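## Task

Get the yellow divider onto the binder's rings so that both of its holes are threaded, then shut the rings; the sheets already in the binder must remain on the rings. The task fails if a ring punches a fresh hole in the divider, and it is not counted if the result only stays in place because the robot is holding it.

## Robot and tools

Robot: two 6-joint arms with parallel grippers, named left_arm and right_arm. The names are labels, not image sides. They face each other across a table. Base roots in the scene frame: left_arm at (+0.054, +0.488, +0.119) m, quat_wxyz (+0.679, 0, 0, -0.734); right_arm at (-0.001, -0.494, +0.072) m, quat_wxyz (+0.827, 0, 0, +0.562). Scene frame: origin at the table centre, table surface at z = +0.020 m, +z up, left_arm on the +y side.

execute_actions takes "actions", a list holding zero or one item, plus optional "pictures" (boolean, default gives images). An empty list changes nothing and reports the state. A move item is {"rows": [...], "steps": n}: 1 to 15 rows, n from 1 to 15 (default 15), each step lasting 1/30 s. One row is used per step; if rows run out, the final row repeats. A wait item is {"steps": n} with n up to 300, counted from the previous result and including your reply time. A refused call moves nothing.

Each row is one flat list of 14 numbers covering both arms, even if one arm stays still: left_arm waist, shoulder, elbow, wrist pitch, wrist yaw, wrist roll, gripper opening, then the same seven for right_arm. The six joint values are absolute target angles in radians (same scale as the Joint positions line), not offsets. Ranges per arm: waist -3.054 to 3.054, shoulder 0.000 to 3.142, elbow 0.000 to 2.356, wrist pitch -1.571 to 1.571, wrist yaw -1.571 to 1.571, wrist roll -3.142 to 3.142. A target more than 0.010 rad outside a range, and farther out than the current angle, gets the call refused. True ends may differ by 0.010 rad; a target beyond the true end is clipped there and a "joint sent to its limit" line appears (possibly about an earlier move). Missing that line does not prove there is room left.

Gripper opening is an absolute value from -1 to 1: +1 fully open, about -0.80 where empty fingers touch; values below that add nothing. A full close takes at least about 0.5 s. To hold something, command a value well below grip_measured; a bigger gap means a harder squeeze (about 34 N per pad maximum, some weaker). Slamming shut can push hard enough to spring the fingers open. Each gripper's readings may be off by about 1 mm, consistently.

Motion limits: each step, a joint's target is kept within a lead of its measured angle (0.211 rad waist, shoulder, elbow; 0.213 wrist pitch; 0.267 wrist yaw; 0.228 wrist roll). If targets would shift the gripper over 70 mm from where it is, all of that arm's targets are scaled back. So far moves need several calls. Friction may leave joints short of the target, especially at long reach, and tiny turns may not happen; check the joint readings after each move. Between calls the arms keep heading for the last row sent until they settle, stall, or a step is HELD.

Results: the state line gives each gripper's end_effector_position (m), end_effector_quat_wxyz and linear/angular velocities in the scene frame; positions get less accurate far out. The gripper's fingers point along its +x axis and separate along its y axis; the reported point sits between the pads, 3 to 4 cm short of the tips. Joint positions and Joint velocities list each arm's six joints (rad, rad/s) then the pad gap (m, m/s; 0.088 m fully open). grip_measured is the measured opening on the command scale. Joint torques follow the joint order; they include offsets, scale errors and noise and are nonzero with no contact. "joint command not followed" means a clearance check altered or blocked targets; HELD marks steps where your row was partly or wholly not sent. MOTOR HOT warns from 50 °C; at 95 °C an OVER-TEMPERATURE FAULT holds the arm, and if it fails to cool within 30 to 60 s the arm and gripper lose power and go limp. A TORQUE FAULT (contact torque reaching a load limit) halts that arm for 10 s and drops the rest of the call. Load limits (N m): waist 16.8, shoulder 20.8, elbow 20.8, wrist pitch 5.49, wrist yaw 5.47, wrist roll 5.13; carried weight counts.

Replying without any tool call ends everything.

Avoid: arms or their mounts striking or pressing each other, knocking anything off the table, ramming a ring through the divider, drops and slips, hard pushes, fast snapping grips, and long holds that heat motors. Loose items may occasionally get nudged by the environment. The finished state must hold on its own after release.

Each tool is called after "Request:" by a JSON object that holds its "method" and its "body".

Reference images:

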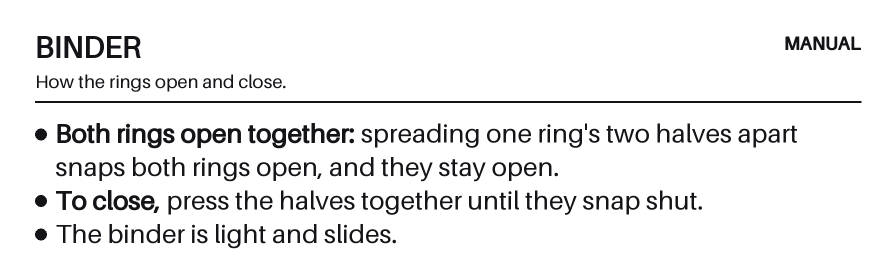

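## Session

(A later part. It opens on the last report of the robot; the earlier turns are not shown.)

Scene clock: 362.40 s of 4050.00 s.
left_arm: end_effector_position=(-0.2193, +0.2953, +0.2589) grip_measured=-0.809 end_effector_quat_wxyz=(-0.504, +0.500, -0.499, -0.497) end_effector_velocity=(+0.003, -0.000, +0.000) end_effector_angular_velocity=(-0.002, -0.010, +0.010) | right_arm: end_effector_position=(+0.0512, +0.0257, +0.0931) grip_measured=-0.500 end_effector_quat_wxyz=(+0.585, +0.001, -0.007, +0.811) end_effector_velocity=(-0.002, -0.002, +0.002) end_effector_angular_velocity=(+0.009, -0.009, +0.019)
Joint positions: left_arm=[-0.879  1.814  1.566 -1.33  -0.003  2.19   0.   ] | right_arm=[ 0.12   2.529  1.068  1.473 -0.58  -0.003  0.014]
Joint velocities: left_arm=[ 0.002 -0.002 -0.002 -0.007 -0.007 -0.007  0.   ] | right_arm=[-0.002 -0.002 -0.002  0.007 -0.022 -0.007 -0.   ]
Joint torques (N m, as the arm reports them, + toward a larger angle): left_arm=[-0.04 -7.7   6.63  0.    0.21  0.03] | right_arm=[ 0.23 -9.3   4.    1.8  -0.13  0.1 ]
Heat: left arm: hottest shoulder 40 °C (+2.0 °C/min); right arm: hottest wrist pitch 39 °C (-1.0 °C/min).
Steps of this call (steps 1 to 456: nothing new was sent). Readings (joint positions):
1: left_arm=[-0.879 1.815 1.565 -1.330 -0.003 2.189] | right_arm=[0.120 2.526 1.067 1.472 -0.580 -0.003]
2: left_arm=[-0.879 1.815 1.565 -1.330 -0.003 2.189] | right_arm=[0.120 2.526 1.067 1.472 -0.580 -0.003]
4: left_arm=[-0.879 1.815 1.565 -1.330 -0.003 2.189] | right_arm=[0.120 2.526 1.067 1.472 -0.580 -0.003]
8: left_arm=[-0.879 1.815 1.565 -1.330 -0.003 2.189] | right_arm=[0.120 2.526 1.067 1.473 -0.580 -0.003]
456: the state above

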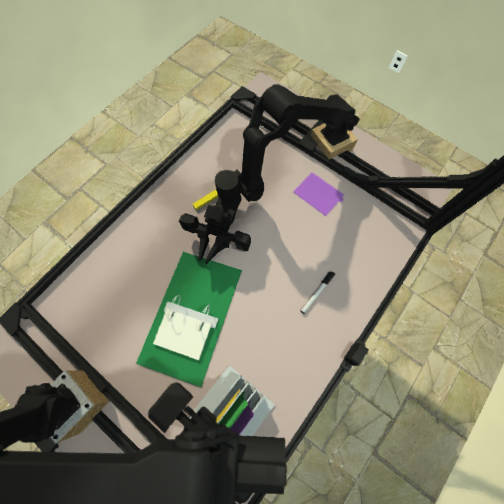

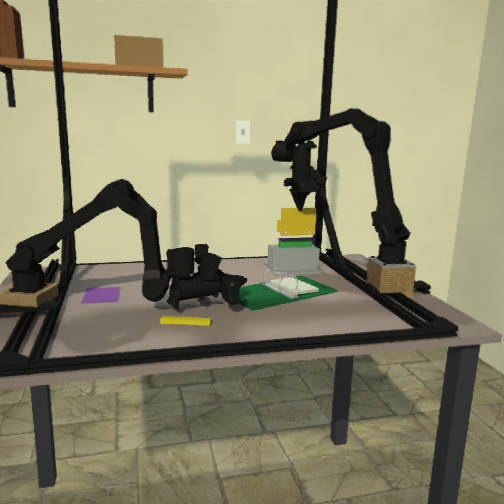

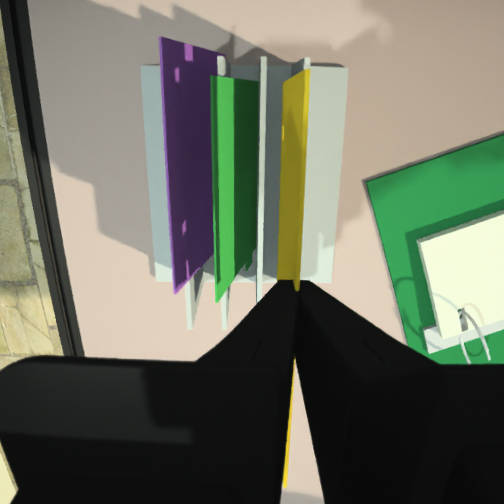

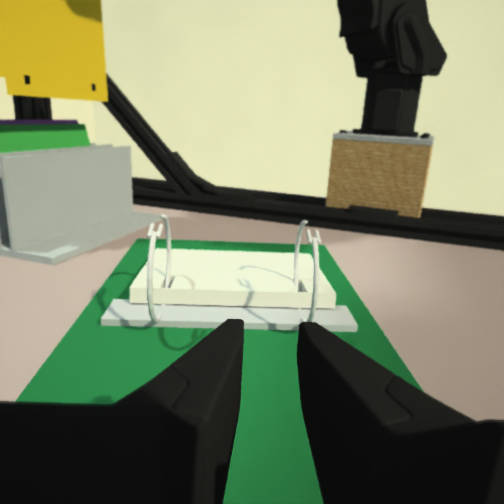

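Request:
{"method": "execute_actions", "body": {"actions": [{"rows":[[-0.75,1.80,1.55,-1.32,0,2.0,-1,0.122,2.545,1.072,1.473,-0.585,0,-0.5],[-0.62,1.795,1.53,-1.30,0,1.8,-1,0.122,2.545,1.072,1.473,-0.585,0,-0.5],[-0.62,1.795,1.53,-1.30,0,1.8,-1,0.122,2.545,1.072,1.473,-0.585,0,-0.5],[-0.62,1.795,1.53,-1.30,0,1.8,-1,0.122,2.545,1.072,1.473,-0.585,0,-0.5],[-0.5,1.79,1.50,-1.28,0,1.62,-1,0.122,2.545,1.072,1.473,-0.585,0,-0.5]],"steps":10}], "pictures": false}}

Request:
{"method": "execute_actions", "body": {"actions": [{"rows":[[-0.38,1.78,1.48,-1.27,0,1.45,-1,0.122,2.545,1.072,1.473,-0.585,0,-0.5],[-0.38,1.78,1.48,-1.27,0,1.45,-1,0.122,2.545,1.072,1.473,-0.585,0,-0.5],[-0.38,1.78,1.48,-1.27,0,1.45,-1,0.122,2.545,1.072,1.473,-0.585,0,-0.5],[-0.25,1.775,1.46,-1.255,0,1.25,-1,0.122,2.545,1.072,1.473,-0.585,0,-0.5],[-0.25,1.775,1.46,-1.255,0,1.25,-1,0.122,2.545,1.072,1.473,-0.585,0,-0.5],[-0.25,1.775,1.46,-1.255,0,1.25,-1,0.122,2.545,1.072,1.473,-0.585,0,-0.5],[-0.117,1.766,1.440,-1.242,0,1.046,-1,0.122,2.545,1.072,1.473,-0.585,0,-0.5]],"steps":15}]}}

Scene clock: 386.17 s of 4050.00 s.
left_arm: end_effector_position=(-0.1321, +0.2131, +0.2490) grip_measured=-0.809 end_effector_quat_wxyz=(-0.255, +0.662, -0.251, -0.659) end_effector_velocity=(+0.112, -0.056, -0.017) end_effector_angular_velocity=(+0.042, -0.026, +1.162) | right_arm: end_effector_position=(+0.0510, +0.0258, +0.0921) grip_measured=-0.500 end_effector_quat_wxyz=(+0.584, +0.001, -0.006, +0.811) end_effector_velocity=(+0.000, -0.000, +0.002) end_effector_angular_velocity=(-0.000, -0.006, +0.005)
Joint positions: left_arm=[-0.517  1.804  1.514 -1.287 -0.003  1.707  0.   ] | right_arm=[ 0.12   2.532  1.069  1.473 -0.581 -0.002  0.014]
Joint velocities: left_arm=[ 0.379 -0.017 -0.09   0.022  0.007 -0.784  0.   ] | right_arm=[-0.002 -0.007 -0.002 -0.007 -0.007 -0.007  0.   ]
Joint torques (N m, as the arm reports them, + toward a larger angle): left_arm=[-1.92 -9.22  5.15  0.16  0.21 -0.19] | right_arm=[ 0.15 -9.64  3.67  1.8  -0.1   0.07]
Heat: left arm: hottest shoulder 40 °C (+1.0 °C/min); right arm: hottest shoulder 41 °C (+1.0 °C/min).
Steps of this call (steps 1 to 703: nothing new was sent; steps 704 to 713: all 10 steps of this action). Readings (joint positions):
704: left_arm=[-0.875 1.813 1.567 -1.330 0.002 2.163] | right_arm=[0.120 2.532 1.069 1.473 -0.581 -0.002]
705: left_arm=[-0.851 1.812 1.564 -1.326 0.007 2.109] | right_arm=[0.120 2.532 1.069 1.473 -0.581 -0.002]
707: left_arm=[-0.758 1.809 1.554 -1.312 0.007 1.997] | right_arm=[0.120 2.532 1.069 1.473 -0.581 -0.002]
711: left_arm=[-0.564 1.804 1.523 -1.291 -0.001 1.780] | right_arm=[0.120 2.532 1.069 1.473 -0.581 -0.002]
713: the state above

Scene clock: 386.67 s of 4050.00 s.
left_arm: end_effector_position=(-0.0111, +0.1692, +0.2413) grip_measured=-0.809 end_effector_quat_wxyz=(+0.102, +0.700, +0.102, -0.699) end_effector_velocity=(+0.001, +0.002, +0.004) end_effector_angular_velocity=(-0.019, -0.004, +0.283) | right_arm: end_effector_position=(+0.0510, +0.0258, +0.0921) grip_measured=-0.500 end_effector_quat_wxyz=(+0.584, +0.001, -0.006, +0.811) end_effector_velocity=(-0.002, -0.001, -0.001) end_effector_angular_velocity=(-0.000, -0.019, +0.010)
Joint positions: left_arm=[-0.123  1.776  1.45  -1.245 -0.002  1.08   0.   ] | right_arm=[ 0.12   2.532  1.069  1.473 -0.581 -0.002  0.014]
Joint velocities: left_arm=[-0.002 -0.022 -0.012  0.007 -0.007 -0.286  0.   ] | right_arm=[ 0.002 -0.002 -0.002 -0.007 -0.007 -0.022  0.   ]
Joint torques (N m, as the arm reports them, + toward a larger angle): left_arm=[-0.08 -8.08  4.97  0.19  0.15 -0.15] | right_arm=[ 0.12 -9.9   3.49  1.83 -0.16  0.11]
Heat: left arm: hottest shoulder 40 °C (+1.0 °C/min); right arm: hottest shoulder 41 °C (+1.0 °C/min).
Steps of this call (steps 1 to 15: all 15 steps of this action). Readings (joint positions):
1: left_arm=[-0.505 1.802 1.510 -1.284 -0.000 1.664] | right_arm=[0.120 2.532 1.069 1.473 -0.581 -0.002]
2: left_arm=[-0.482 1.799 1.504 -1.279 0.002 1.609] | right_arm=[0.120 2.532 1.069 1.473 -0.581 -0.002]
4: left_arm=[-0.425 1.793 1.494 -1.274 0.004 1.518] | right_arm=[0.120 2.532 1.069 1.473 -0.581 -0.002]
8: left_arm=[-0.252 1.784 1.469 -1.253 0.001 1.298] | right_arm=[0.120 2.532 1.069 1.473 -0.581 -0.002]
15: the state above

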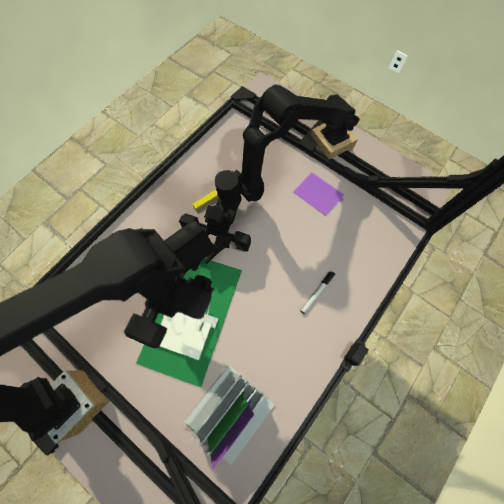

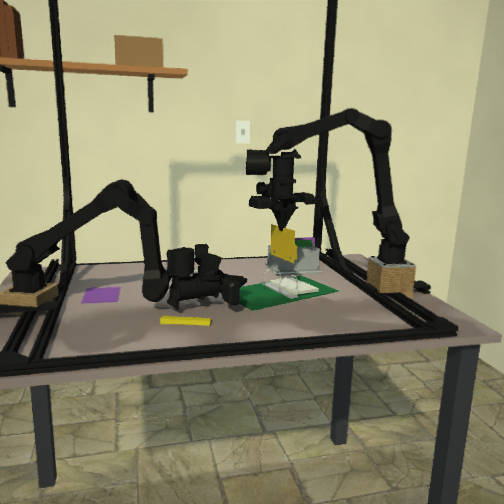

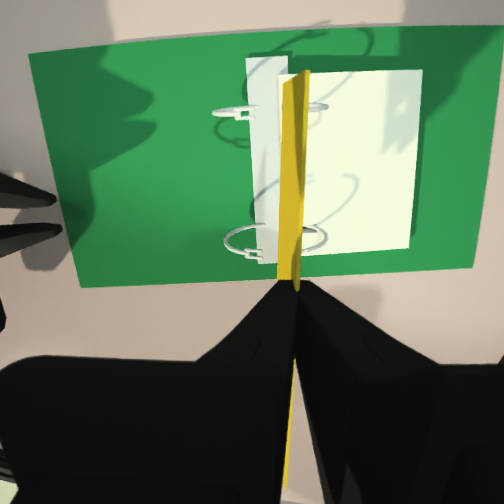

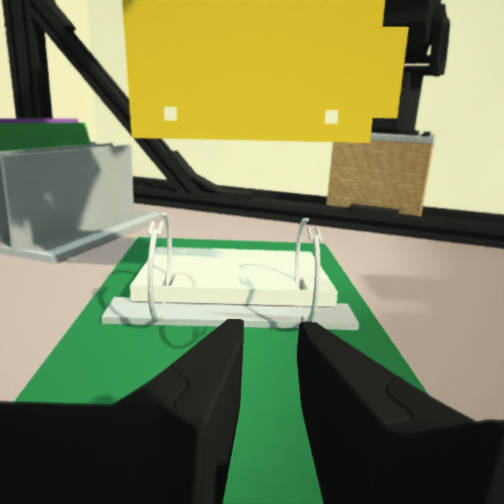

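Request:
{"method": "execute_actions", "body": {"actions": [{"rows":[[-0.13,1.785,1.42,-1.205,0,1.035,-1,0.122,2.545,1.072,1.473,-0.585,0,-0.5],[-0.135,1.79,1.405,-1.185,0,1.03,-1,0.122,2.545,1.072,1.473,-0.585,0,-0.5],[-0.14,1.797,1.39,-1.165,0,1.025,-1,0.122,2.545,1.072,1.473,-0.585,0,-0.5],[-0.145,1.803,1.375,-1.145,0,1.022,-1,0.122,2.545,1.072,1.473,-0.585,0,-0.5],[-0.147,1.81,1.36,-1.125,0,1.02,-1,0.122,2.545,1.072,1.473,-0.585,0,-0.5],[-0.147,1.815,1.345,-1.11,0,1.02,-1,0.122,2.545,1.072,1.473,-0.585,0,-0.5]],"steps":15}]}}

Scene clock: 401.03 s of 4050.00 s.
left_arm: end_effector_position=(-0.0187, +0.1670, +0.2068) grip_measured=-0.809 end_effector_quat_wxyz=(+0.114, +0.698, +0.114, -0.697) end_effector_velocity=(-0.003, -0.004, +0.000) end_effector_angular_velocity=(-0.020, +0.012, +0.005) | right_arm: end_effector_position=(+0.0508, +0.0258, +0.0916) grip_measured=-0.500 end_effector_quat_wxyz=(+0.584, +0.001, -0.005, +0.812) end_effector_velocity=(+0.000, -0.001, -0.001) end_effector_angular_velocity=(-0.009, +0.009, +0.005)
Joint positions: left_arm=[-0.144  1.81   1.353 -1.114 -0.001  1.025  0.   ] | right_arm=[ 0.121  2.533  1.07   1.473 -0.581 -0.002  0.014]
Joint velocities: left_arm=[-0.002 -0.002 -0.002  0.022  0.007 -0.007  0.   ] | right_arm=[-0.002 -0.002 -0.002 -0.007 -0.007  0.007 -0.   ]
Joint torques (N m, as the arm reports them, + toward a larger angle): left_arm=[-0.17 -6.64  5.03  0.16  0.13 -0.12] | right_arm=[ 0.03 -9.77  3.54  1.77 -0.08  0.09]
Heat: left arm: hottest shoulder 41 °C (+1.0 °C/min); right arm: hottest shoulder 43 °C (+3.0 °C/min).
Steps of this call (steps 1 to 30: the robot went on to your last target; steps 31 to 416: nothing new was sent; steps 417 to 431: all 15 steps of this action). Readings (joint positions):
417: left_arm=[-0.119 1.773 1.445 -1.239 -0.001 1.048] | right_arm=[0.121 2.533 1.070 1.473 -0.581 -0.002]
418: left_arm=[-0.120 1.773 1.439 -1.227 -0.001 1.045] | right_arm=[0.121 2.533 1.070 1.473 -0.581 -0.002]
420: left_arm=[-0.127 1.775 1.422 -1.195 -0.001 1.037] | right_arm=[0.121 2.533 1.070 1.473 -0.581 -0.002]
424: left_arm=[-0.142 1.797 1.374 -1.138 -0.001 1.028] | right_arm=[0.121 2.533 1.070 1.473 -0.581 -0.002]
431: the state above

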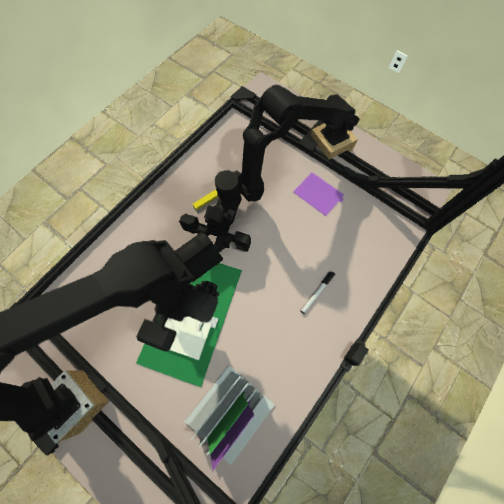

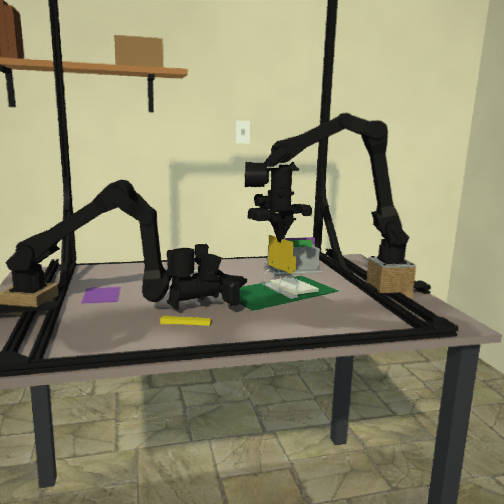

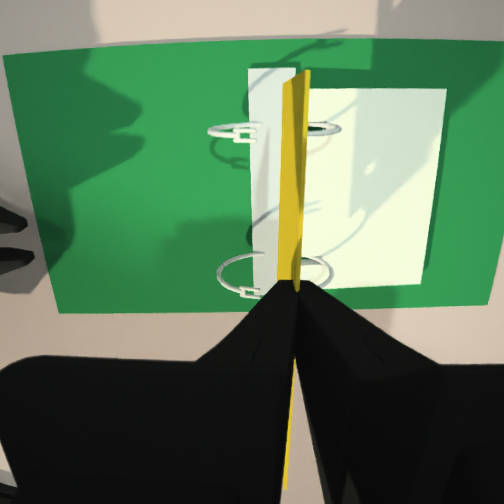

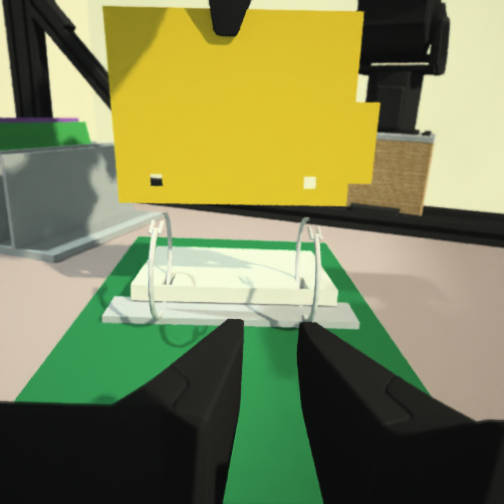

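Request:
{"method": "zoom_image", "body": {"camera": "cam_right_wrist", "region": [120,150,360,330]}}

Request:
{"method": "zoom_image", "body": {"camera": "cam_left_wrist", "region": [190,60,370,310]}}

Region (120, 150, 360, 330) of cam_right_wrist's 504x504 image, scaled by 2.100, with more detail than that image has; it fills the top 378 rows of this view, and the rest is white.

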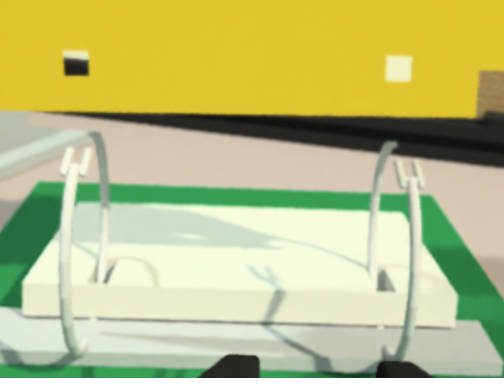

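Region (190, 60, 370, 310) of cam_left_wrist's 504x504 image, scaled by 2.016, with more detail than that image has; it fills the left 363 columns of this view, and the rest is white.

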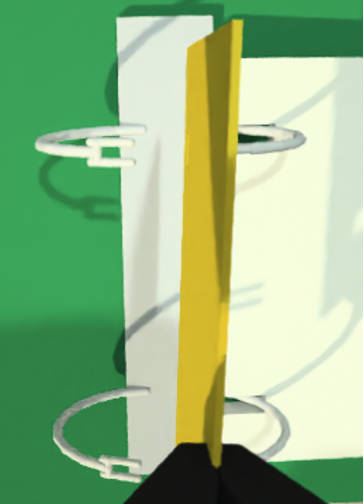

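Request:
{"method": "execute_actions", "body": {"actions": [{"rows":[[-0.145,1.818,1.335,-1.098,0,1.02,-1,0.122,2.545,1.072,1.473,-0.585,0,-0.5],[-0.145,1.82,1.328,-1.09,0,1.02,-1,0.122,2.545,1.072,1.473,-0.585,0,-0.5],[-0.145,1.823,1.32,-1.08,0,1.02,-1,0.122,2.545,1.072,1.473,-0.585,0,-0.5]],"steps":12}]}}

Request:
{"method": "zoom_image", "body": {"camera": "cam_right_wrist", "region": [120,150,360,330]}}

Request:
{"method": "zoom_image", "body": {"camera": "cam_left_wrist", "region": [190,60,370,310]}}

Scene clock: 430.73 s of 4050.00 s.
left_arm: end_effector_position=(-0.0191, +0.1671, +0.1993) grip_measured=-0.809 end_effector_quat_wxyz=(+0.115, +0.698, +0.113, -0.698) end_effector_velocity=(-0.002, -0.001, +0.000) end_effector_angular_velocity=(-0.006, +0.009, +0.005) | right_arm: end_effector_position=(+0.0505, +0.0259, +0.0908) grip_measured=-0.500 end_effector_quat_wxyz=(+0.584, +0.001, -0.005, +0.812) end_effector_velocity=(+0.000, -0.001, +0.002) end_effector_angular_velocity=(+0.014, -0.023, +0.005)
Joint positions: left_arm=[-0.146  1.815  1.328 -1.082 -0.001  1.023  0.   ] | right_arm=[ 0.121  2.536  1.071  1.474 -0.581 -0.001  0.014]
Joint velocities: left_arm=[-0.002 -0.002 -0.002  0.007  0.007 -0.007  0.   ] | right_arm=[-0.002 -0.002 -0.002  0.007 -0.007 -0.022 -0.   ]
Joint torques (N m, as the arm reports them, + toward a larger angle): left_arm=[-0.01 -6.25  4.83  0.19  0.12 -0.1 ] | right_arm=[ 0.13 -9.98  3.65  1.8  -0.1   0.07]
Heat: left arm: hottest shoulder 40 °C (+0.0 °C/min); right arm: hottest shoulder 46 °C (+7.1 °C/min).
Steps of this call (steps 1 to 15: the robot went on to your last target; steps 16 to 879: nothing new was sent; steps 880 to 891: all 12 steps of this action). Readings (joint positions):
880: left_arm=[-0.146 1.812 1.350 -1.110 -0.001 1.023] | right_arm=[0.121 2.536 1.071 1.474 -0.581 -0.001]
881: left_arm=[-0.146 1.812 1.347 -1.106 -0.001 1.023] | right_arm=[0.121 2.536 1.071 1.474 -0.581 -0.001]
883: left_arm=[-0.146 1.812 1.340 -1.094 -0.001 1.023] | right_arm=[0.121 2.536 1.071 1.474 -0.581 -0.001]
887: left_arm=[-0.146 1.814 1.330 -1.086 -0.001 1.023] | right_arm=[0.121 2.536 1.071 1.474 -0.581 -0.001]
891: the state above

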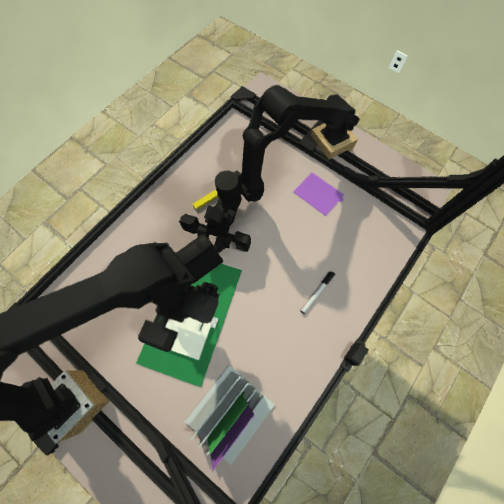

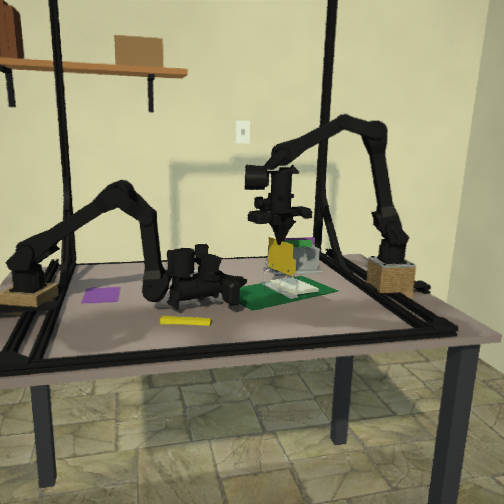

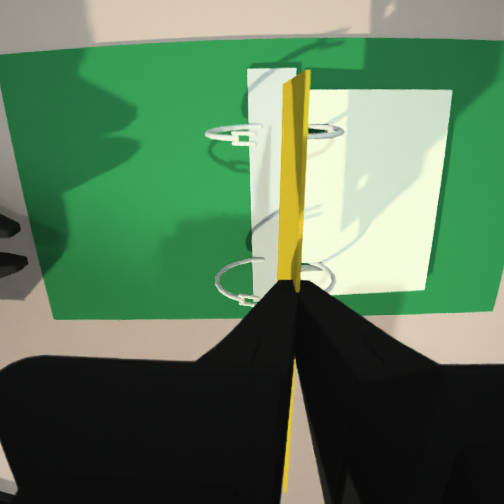

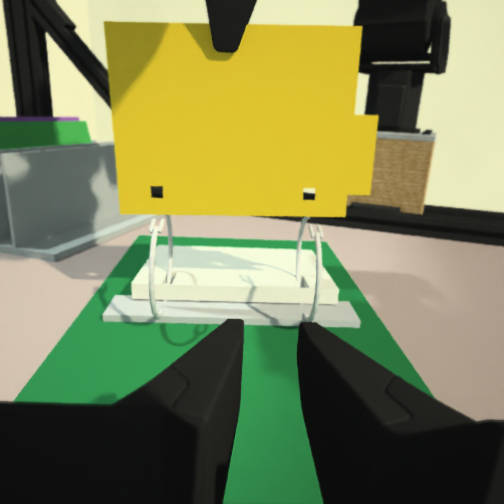

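Region (120, 150, 360, 330) of cam_right_wrist's 504x504 image, scaled by 2.100, with more detail than that image has; it fills the top 378 rows of this view, and the rest is white.

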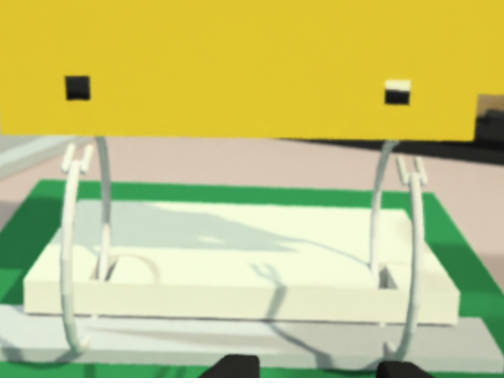

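Region (190, 60, 370, 310) of cam_left_wrist's 504x504 image, scaled by 2.016, with more detail than that image has; it fills the left 363 columns of this view, and the rest is white.

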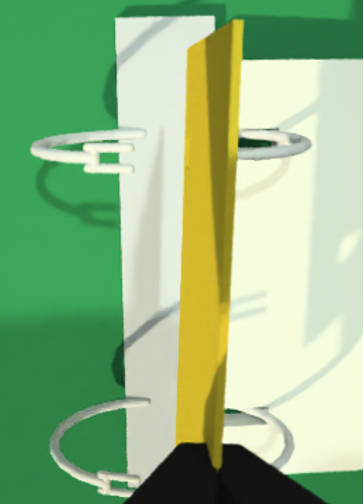

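Request:
{"method": "execute_actions", "body": {"actions": [{"rows":[[-0.141,1.825,1.31,-1.07,0,1.02,-1,0.122,2.545,1.072,1.473,-0.585,0,-0.5],[-0.141,1.827,1.303,-1.06,0,1.02,-1,0.122,2.545,1.072,1.473,-0.585,0,-0.5],[-0.140,1.829,1.296,-1.052,0,1.02,-1,0.122,2.545,1.072,1.473,-0.585,0,-0.5],[-0.140,1.831,1.29,-1.044,0,1.02,-1,0.122,2.545,1.072,1.473,-0.585,0,-0.5]],"steps":12}]}}

Request:
{"method": "zoom_image", "body": {"camera": "cam_right_wrist", "region": [120,150,360,330]}}

Request:
{"method": "zoom_image", "body": {"camera": "cam_left_wrist", "region": [190,60,370,310]}}

Scene clock: 448.93 s of 4050.00 s.
left_arm: end_effector_position=(-0.0179, +0.1680, +0.1894) grip_measured=-0.809 end_effector_quat_wxyz=(+0.115, +0.698, +0.116, -0.697) end_effector_velocity=(+0.000, -0.001, -0.001) end_effector_angular_velocity=(-0.004, -0.007, +0.005) | right_arm: end_effector_position=(+0.0505, +0.0260, +0.0905) grip_measured=-0.500 end_effector_quat_wxyz=(+0.584, +0.001, -0.005, +0.812) end_effector_velocity=(-0.000, -0.002, -0.002) end_effector_angular_velocity=(-0.009, -0.004, +0.005)
Joint positions: left_arm=[-0.142  1.823  1.298 -1.047 -0.001  1.022  0.   ] | right_arm=[ 0.121  2.537  1.072  1.474 -0.582 -0.001  0.014]
Joint velocities: left_arm=[-0.002  0.002 -0.002  0.007 -0.007 -0.007  0.   ] | right_arm=[-0.002 -0.002 -0.007 -0.007 -0.007 -0.007 -0.   ]
Joint torques (N m, as the arm reports them, + toward a larger angle): left_arm=[ 0.1  -6.25  4.83  0.19  0.12 -0.1 ] | right_arm=[  0.17 -10.38   3.51   1.78  -0.1    0.04]
Heat: left arm: hottest shoulder 39 °C (-1.0 °C/min); right arm: hottest shoulder 47 °C (+5.0 °C/min).
Steps of this call (steps 1 to 15: the robot went on to your last target; steps 16 to 534: nothing new was sent; steps 535 to 546: all 12 steps of this action). Readings (joint positions):
535: left_arm=[-0.146 1.817 1.326 -1.080 -0.001 1.022] | right_arm=[0.121 2.537 1.072 1.474 -0.582 -0.001]
536: left_arm=[-0.145 1.817 1.323 -1.076 -0.001 1.022] | right_arm=[0.121 2.537 1.072 1.474 -0.582 -0.001]
538: left_arm=[-0.144 1.817 1.315 -1.064 -0.001 1.022] | right_arm=[0.121 2.537 1.072 1.474 -0.582 -0.001]
542: left_arm=[-0.142 1.822 1.301 -1.052 -0.001 1.022] | right_arm=[0.121 2.537 1.072 1.474 -0.582 -0.001]
546: the state above

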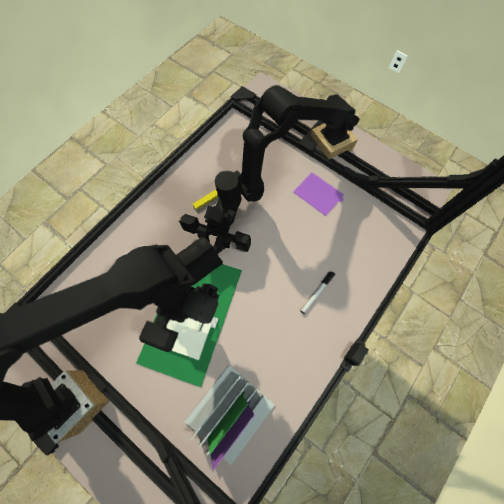

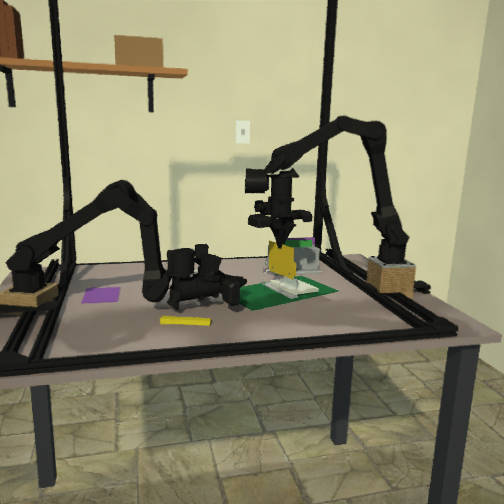

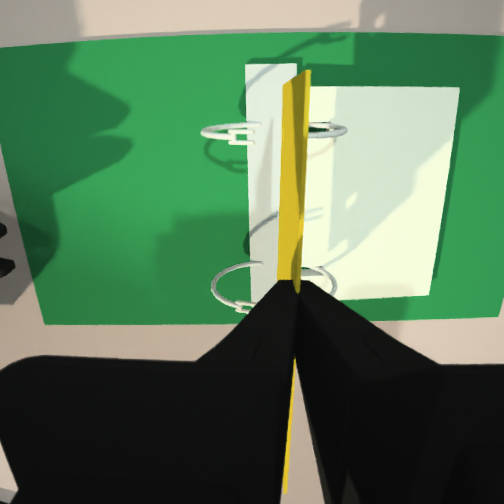

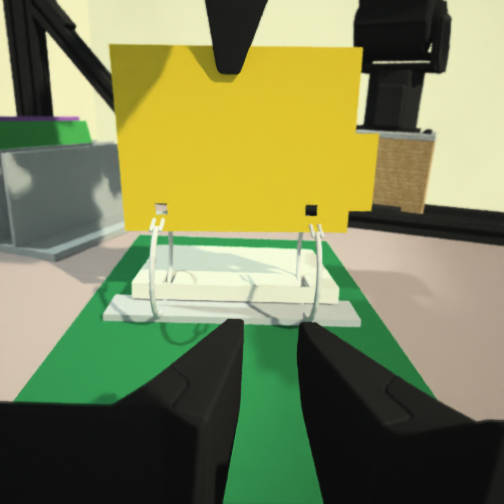

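Region (120, 150, 360, 330) of cam_right_wrist's 504x504 image, scaled by 2.100, with more detail than that image has; it fills the top 378 rows of this view, and the rest is white.

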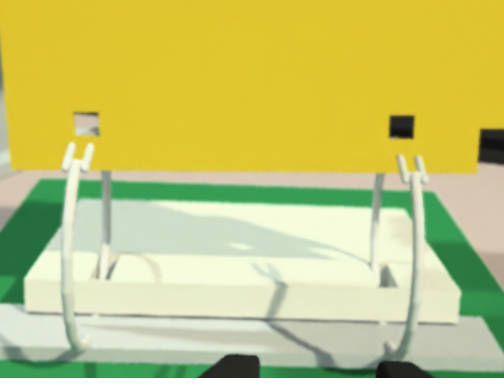

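Region (190, 60, 370, 310) of cam_left_wrist's 504x504 image, scaled by 2.016, with more detail than that image has; it fills the left 363 columns of this view, and the rest is white.

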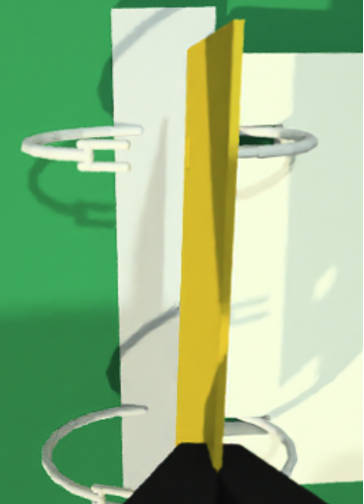

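Request:
{"method": "execute_actions", "body": {"actions": [{"rows":[[-0.137,1.818,1.285,-1.04,0.006,1.02,-1,0.122,2.545,1.072,1.473,-0.585,0,-0.5],[-0.133,1.813,1.279,-1.034,0.012,1.02,-1,0.122,2.545,1.072,1.473,-0.585,0,-0.5],[-0.129,1.809,1.273,-1.027,0.018,1.02,-1,0.122,2.545,1.072,1.473,-0.585,0,-0.5],[-0.125,1.806,1.266,-1.02,0.023,1.02,-1,0.122,2.545,1.072,1.473,-0.585,0,-0.5],[-0.121,1.803,1.260,-1.012,0.028,1.02,-1,0.122,2.545,1.072,1.473,-0.585,0,-0.5]],"steps":15}]}}

Request:
{"method": "zoom_image", "body": {"camera": "cam_right_wrist", "region": [120,150,360,330]}}

Request:
{"method": "zoom_image", "body": {"camera": "cam_left_wrist", "region": [190,60,370,310]}}

Scene clock: 466.70 s of 4050.00 s.
left_arm: end_effector_position=(-0.0151, +0.1685, +0.1855) grip_measured=-0.809 end_effector_quat_wxyz=(+0.123, +0.687, +0.121, -0.706) end_effector_velocity=(-0.002, +0.001, +0.001) end_effector_angular_velocity=(-0.006, +0.009, +0.005) | right_arm: end_effector_position=(+0.0505, +0.0260, +0.0903) grip_measured=-0.500 end_effector_quat_wxyz=(+0.584, +0.001, -0.004, +0.812) end_effector_velocity=(+0.002, -0.001, -0.003) end_effector_angular_velocity=(-0.009, -0.004, -0.010)
Joint positions: left_arm=[-0.123  1.812  1.268 -1.014  0.023  1.022  0.   ] | right_arm=[ 0.121  2.537  1.072  1.474 -0.582 -0.001  0.014]
Joint velocities: left_arm=[-0.002 -0.007 -0.007  0.007  0.007 -0.007  0.   ] | right_arm=[-0.002  0.002 -0.002 -0.007  0.007 -0.007 -0.   ]
Joint torques (N m, as the arm reports them, + toward a larger angle): left_arm=[ 0.08 -8.52  4.77  0.18  0.28 -0.06] | right_arm=[ -0.02 -10.24   3.31   1.76  -0.07   0.01]
Heat: left arm: hottest shoulder 39 °C (-1.0 °C/min); right arm: hottest shoulder 48 °C (+4.0 °C/min).
Steps of this call (steps 1 to 15: the robot went on to your last target; steps 16 to 518: nothing new was sent; steps 519 to 533: all 15 steps of this action). Readings (joint positions):
519: left_arm=[-0.141 1.825 1.296 -1.045 -0.001 1.022] | right_arm=[0.121 2.537 1.072 1.474 -0.582 -0.001]
520: left_arm=[-0.141 1.825 1.295 -1.043 -0.001 1.022] | right_arm=[0.121 2.537 1.072 1.474 -0.582 -0.001]
522: left_arm=[-0.137 1.823 1.289 -1.035 0.006 1.022] | right_arm=[0.121 2.537 1.072 1.474 -0.582 -0.001]
526: left_arm=[-0.126 1.817 1.273 -1.021 0.018 1.022] | right_arm=[0.121 2.537 1.072 1.474 -0.582 -0.001]
533: the state above

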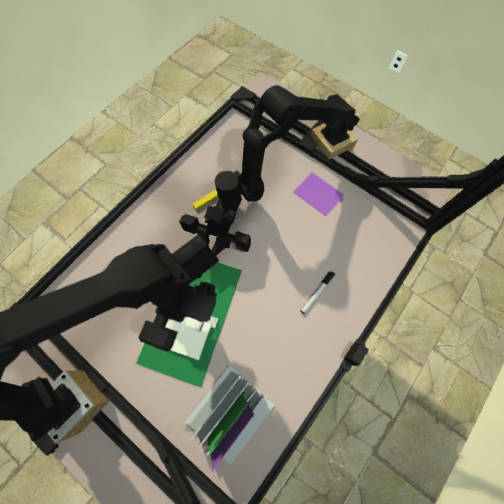

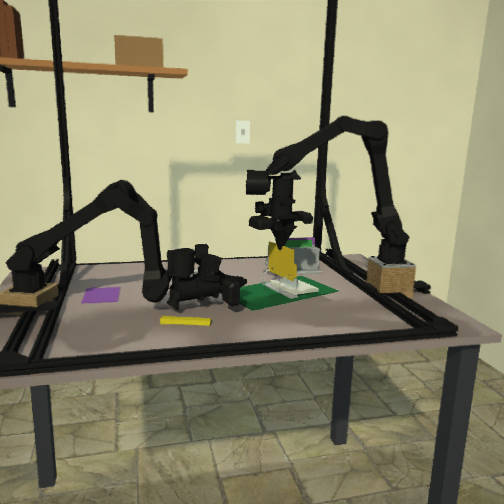

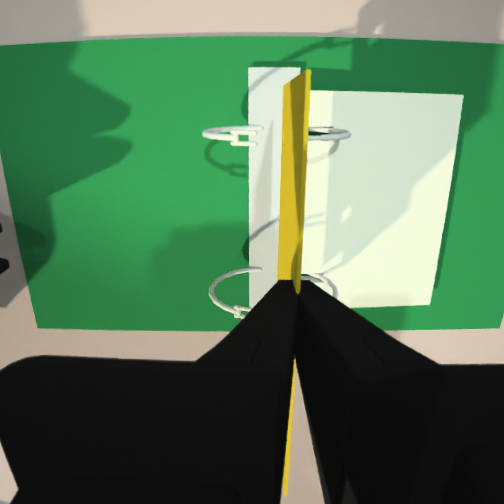

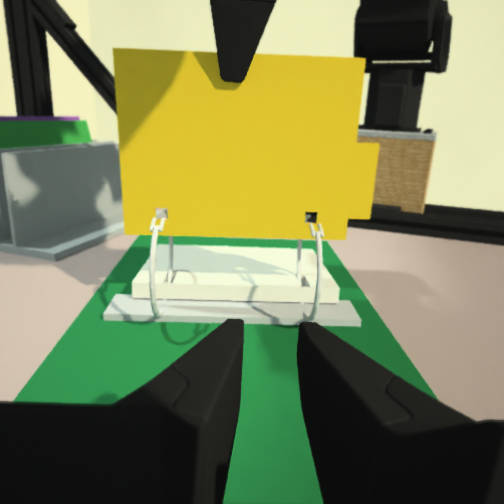

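Region (120, 150, 360, 330) of cam_right_wrist's 504x504 image, scaled by 2.100, with more detail than that image has; it fills the top 378 rows of this view, and the rest is white.

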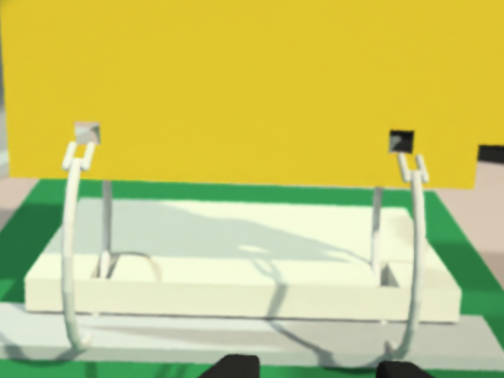

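Region (190, 60, 370, 310) of cam_left_wrist's 504x504 image, scaled by 2.016, with more detail than that image has; it fills the left 363 columns of this view, and the rest is white.

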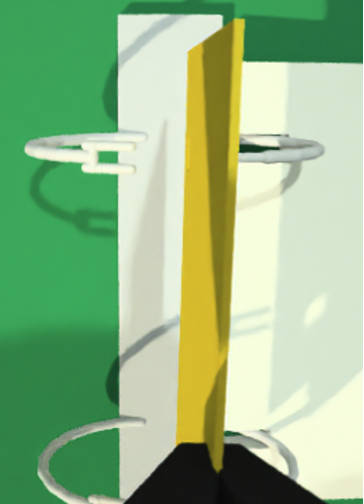

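Request:
{"method": "execute_actions", "body": {"actions": [{"rows":[[-0.122,1.812,1.256,-1.006,0.028,1.02,-1,0.122,2.545,1.072,1.473,-0.585,0,-0.5],[-0.122,1.818,1.251,-1.0,0.028,1.02,-1,0.122,2.545,1.072,1.473,-0.585,0,-0.5],[-0.122,1.822,1.247,-0.995,0.028,1.02,-1,0.122,2.545,1.072,1.473,-0.585,0,-0.5]],"steps":12}]}}

Request:
{"method": "zoom_image", "body": {"camera": "cam_right_wrist", "region": [120,150,360,330]}}

Request:
{"method": "zoom_image", "body": {"camera": "cam_left_wrist", "region": [190,60,370,310]}}

Scene clock: 473.33 s of 4050.00 s.
left_arm: end_effector_position=(-0.0151, +0.1685, +0.1823) grip_measured=-0.809 end_effector_quat_wxyz=(+0.125, +0.686, +0.120, -0.707) end_effector_velocity=(+0.000, +0.000, -0.001) end_effector_angular_velocity=(-0.004, -0.007, -0.010) | right_arm: end_effector_position=(+0.0503, +0.0260, +0.0901) grip_measured=-0.500 end_effector_quat_wxyz=(+0.583, +0.001, -0.004, +0.812) end_effector_velocity=(+0.003, -0.001, -0.001) end_effector_angular_velocity=(-0.005, -0.005, -0.000)
Joint positions: left_arm=[-0.123  1.813  1.255 -0.997  0.024  1.022  0.   ] | right_arm=[ 0.121  2.538  1.072  1.474 -0.582 -0.001  0.014]
Joint velocities: left_arm=[-0.002 -0.002 -0.007  0.007 -0.007  0.007  0.   ] | right_arm=[-0.007 -0.002 -0.002 -0.007 -0.007 -0.007 -0.   ]
Joint torques (N m, as the arm reports them, + toward a larger angle): left_arm=[ 0.08 -6.11  4.75  0.26  0.23 -0.06] | right_arm=[  0.04 -10.13   3.48   1.76  -0.08   0.04]
Heat: left arm: hottest shoulder 40 °C (+0.0 °C/min); right arm: hottest shoulder 49 °C (+4.1 °C/min).
Steps of this call (steps 1 to 15: the robot went on to your last target; steps 16 to 187: nothing new was sent; steps 188 to 199: all 12 steps of this action). Readings (joint positions):
188: left_arm=[-0.123 1.812 1.267 -1.013 0.024 1.022] | right_arm=[0.121 2.538 1.072 1.474 -0.582 -0.001]
189: left_arm=[-0.123 1.812 1.266 -1.010 0.024 1.022] | right_arm=[0.121 2.538 1.072 1.474 -0.582 -0.001]
191: left_arm=[-0.123 1.812 1.261 -1.004 0.024 1.022] | right_arm=[0.121 2.538 1.072 1.474 -0.582 -0.001]
195: left_arm=[-0.123 1.812 1.256 -0.999 0.024 1.022] | right_arm=[0.121 2.538 1.072 1.474 -0.582 -0.001]
199: the state above

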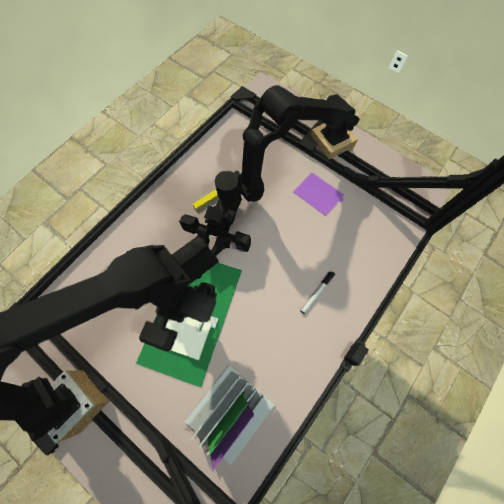

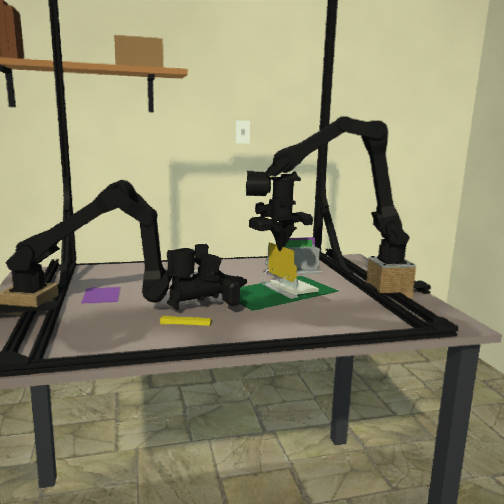

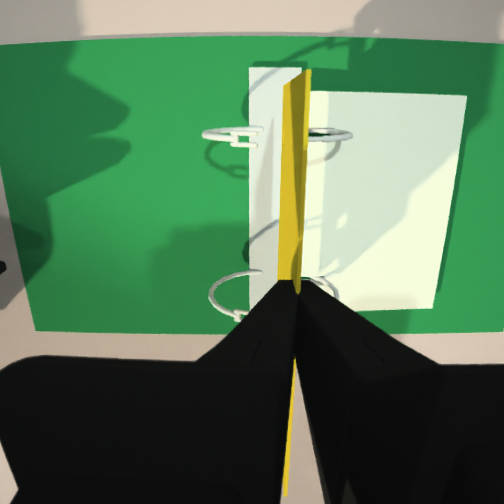

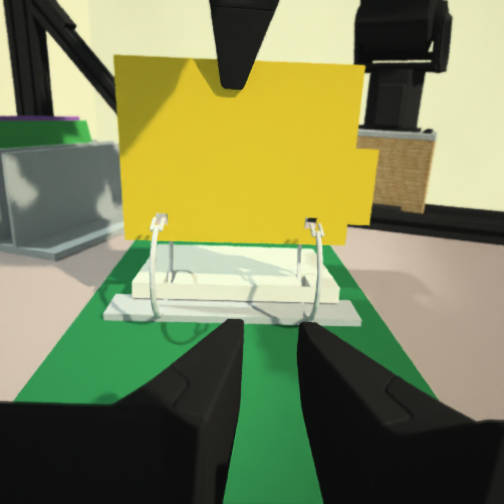

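Region (120, 150, 360, 330) of cam_right_wrist's 504x504 image, scaled by 2.100, with more detail than that image has; it fills the top 378 rows of this view, and the rest is white.

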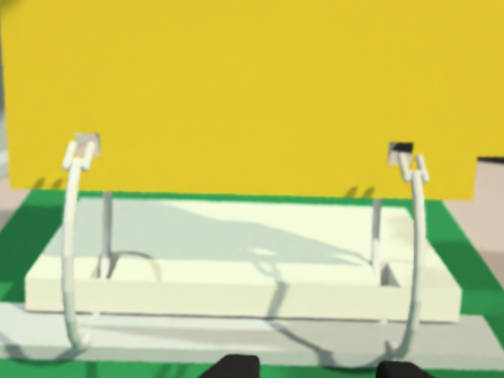

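Region (190, 60, 370, 310) of cam_left_wrist's 504x504 image, scaled by 2.016, with more detail than that image has; it fills the left 363 columns of this view, and the rest is white.

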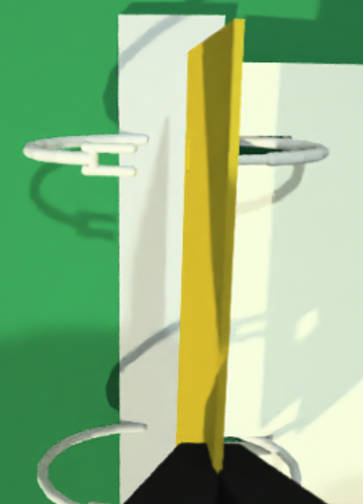

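Request:
{"method": "execute_actions", "body": {"actions": [{"rows":[[-0.127,1.808,1.242,-0.994,0.028,1.02,-1,0.122,2.545,1.072,1.473,-0.585,0,-0.5],[-0.130,1.802,1.237,-0.992,0.028,1.02,-1,0.122,2.545,1.072,1.473,-0.585,0,-0.5],[-0.133,1.797,1.232,-0.989,0.028,1.02,-1,0.122,2.545,1.072,1.473,-0.585,0,-0.5]],"steps":12}]}}

Request:
{"method": "zoom_image", "body": {"camera": "cam_right_wrist", "region": [120,150,360,330]}}

Request:
{"method": "zoom_image", "body": {"camera": "cam_left_wrist", "region": [190,60,370,310]}}

Scene clock: 482.80 s of 4050.00 s.
left_arm: end_effector_position=(-0.0170, +0.1720, +0.1805) grip_measured=-0.809 end_effector_quat_wxyz=(+0.121, +0.687, +0.118, -0.707) end_effector_velocity=(+0.002, -0.002, +0.003) end_effector_angular_velocity=(-0.021, -0.018, +0.020) | right_arm: end_effector_position=(+0.0502, +0.0259, +0.0899) grip_measured=-0.500 end_effector_quat_wxyz=(+0.583, +0.001, -0.004, +0.812) end_effector_velocity=(-0.000, -0.002, -0.008) end_effector_angular_velocity=(-0.028, +0.001, +0.005)
Joint positions: left_arm=[-0.131  1.807  1.24  -0.99   0.024  1.022  0.   ] | right_arm=[ 0.121  2.538  1.072  1.474 -0.582 -0.001  0.014]
Joint velocities: left_arm=[-0.002 -0.012 -0.002  0.007 -0.022 -0.022  0.   ] | right_arm=[-0.002  0.002 -0.007 -0.022 -0.007 -0.007 -0.   ]
Joint torques (N m, as the arm reports them, + toward a larger angle): left_arm=[-0.23 -8.27  4.65  0.24  0.24 -0.04] | right_arm=[ -0.1  -10.29   3.3    1.76  -0.1    0.04]
Heat: left arm: hottest shoulder 40 °C (+0.0 °C/min); right arm: hottest shoulder 49 °C (+4.0 °C/min).
Steps of this call (steps 1 to 15: the robot went on to your last target; steps 16 to 272: nothing new was sent; steps 273 to 284: all 12 steps of this action). Readings (joint positions):
273: left_arm=[-0.123 1.814 1.254 -0.996 0.024 1.022] | right_arm=[0.121 2.538 1.072 1.474 -0.582 -0.001]
274: left_arm=[-0.123 1.814 1.252 -0.995 0.024 1.022] | right_arm=[0.121 2.538 1.072 1.474 -0.582 -0.001]
276: left_arm=[-0.125 1.813 1.247 -0.993 0.024 1.022] | right_arm=[0.121 2.538 1.072 1.474 -0.582 -0.001]
280: left_arm=[-0.130 1.809 1.240 -0.992 0.024 1.022] | right_arm=[0.121 2.538 1.072 1.474 -0.582 -0.001]
284: the state above

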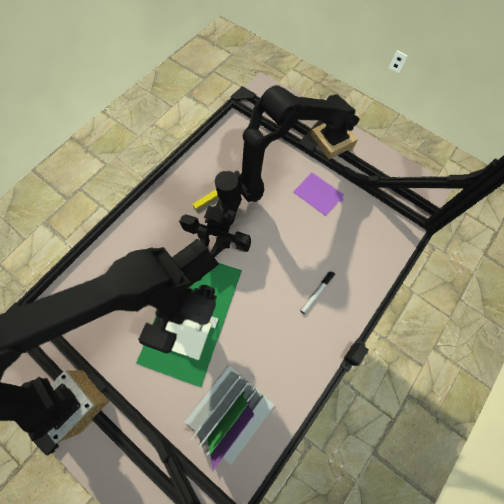

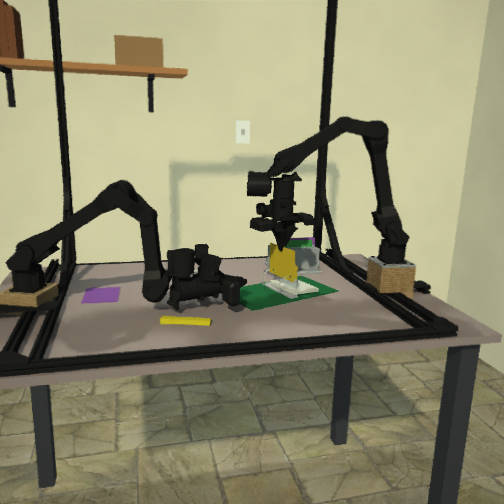

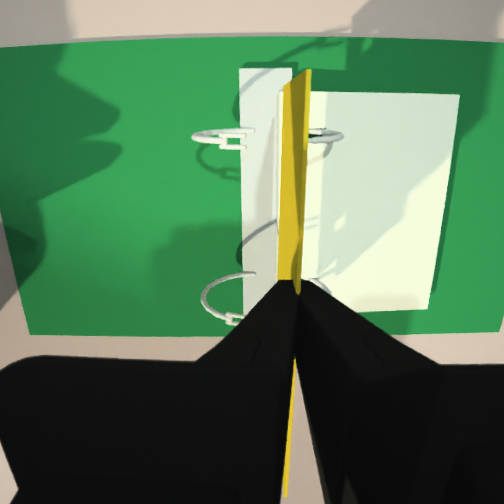

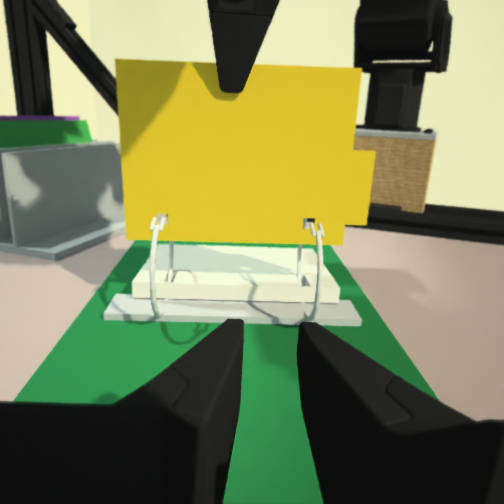

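Region (120, 150, 360, 330) of cam_right_wrist's 504x504 image, scaled by 2.100, with more detail than that image has; it fills the top 378 rows of this view, and the rest is white.

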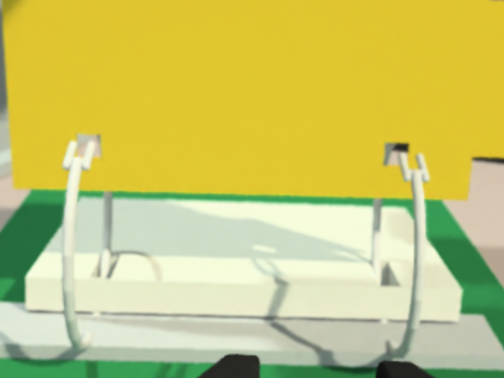

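Region (190, 60, 370, 310) of cam_left_wrist's 504x504 image, scaled by 2.016, with more detail than that image has; it fills the left 363 columns of this view, and the rest is white.

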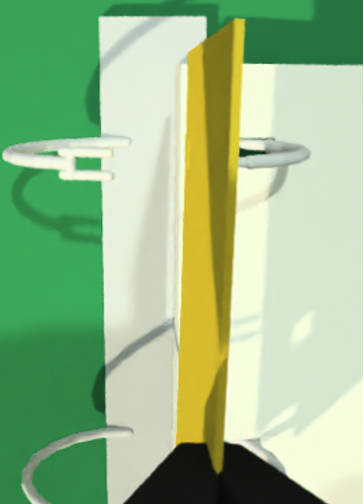

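Request:
{"method": "zoom_image", "body": {"camera": "cam_right_wrist", "region": [140,200,190,240]}}

Request:
{"method": "zoom_image", "body": {"camera": "cam_right_wrist", "region": [285,200,335,240]}}

Region (140, 200, 190, 240) of cam_right_wrist's 504x504 image, scaled by 10.080, with more detail than that image has; it fills the top 403 rows of this view, and the rest is white.

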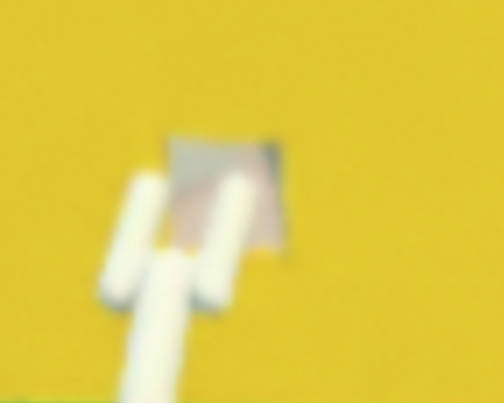

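Region (285, 200, 335, 240) of cam_right_wrist's 504x504 image, scaled by 10.080, with more detail than that image has; it fills the top 403 rows of this view, and the rest is white.

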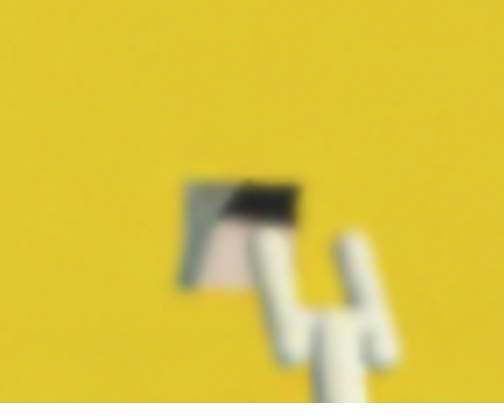

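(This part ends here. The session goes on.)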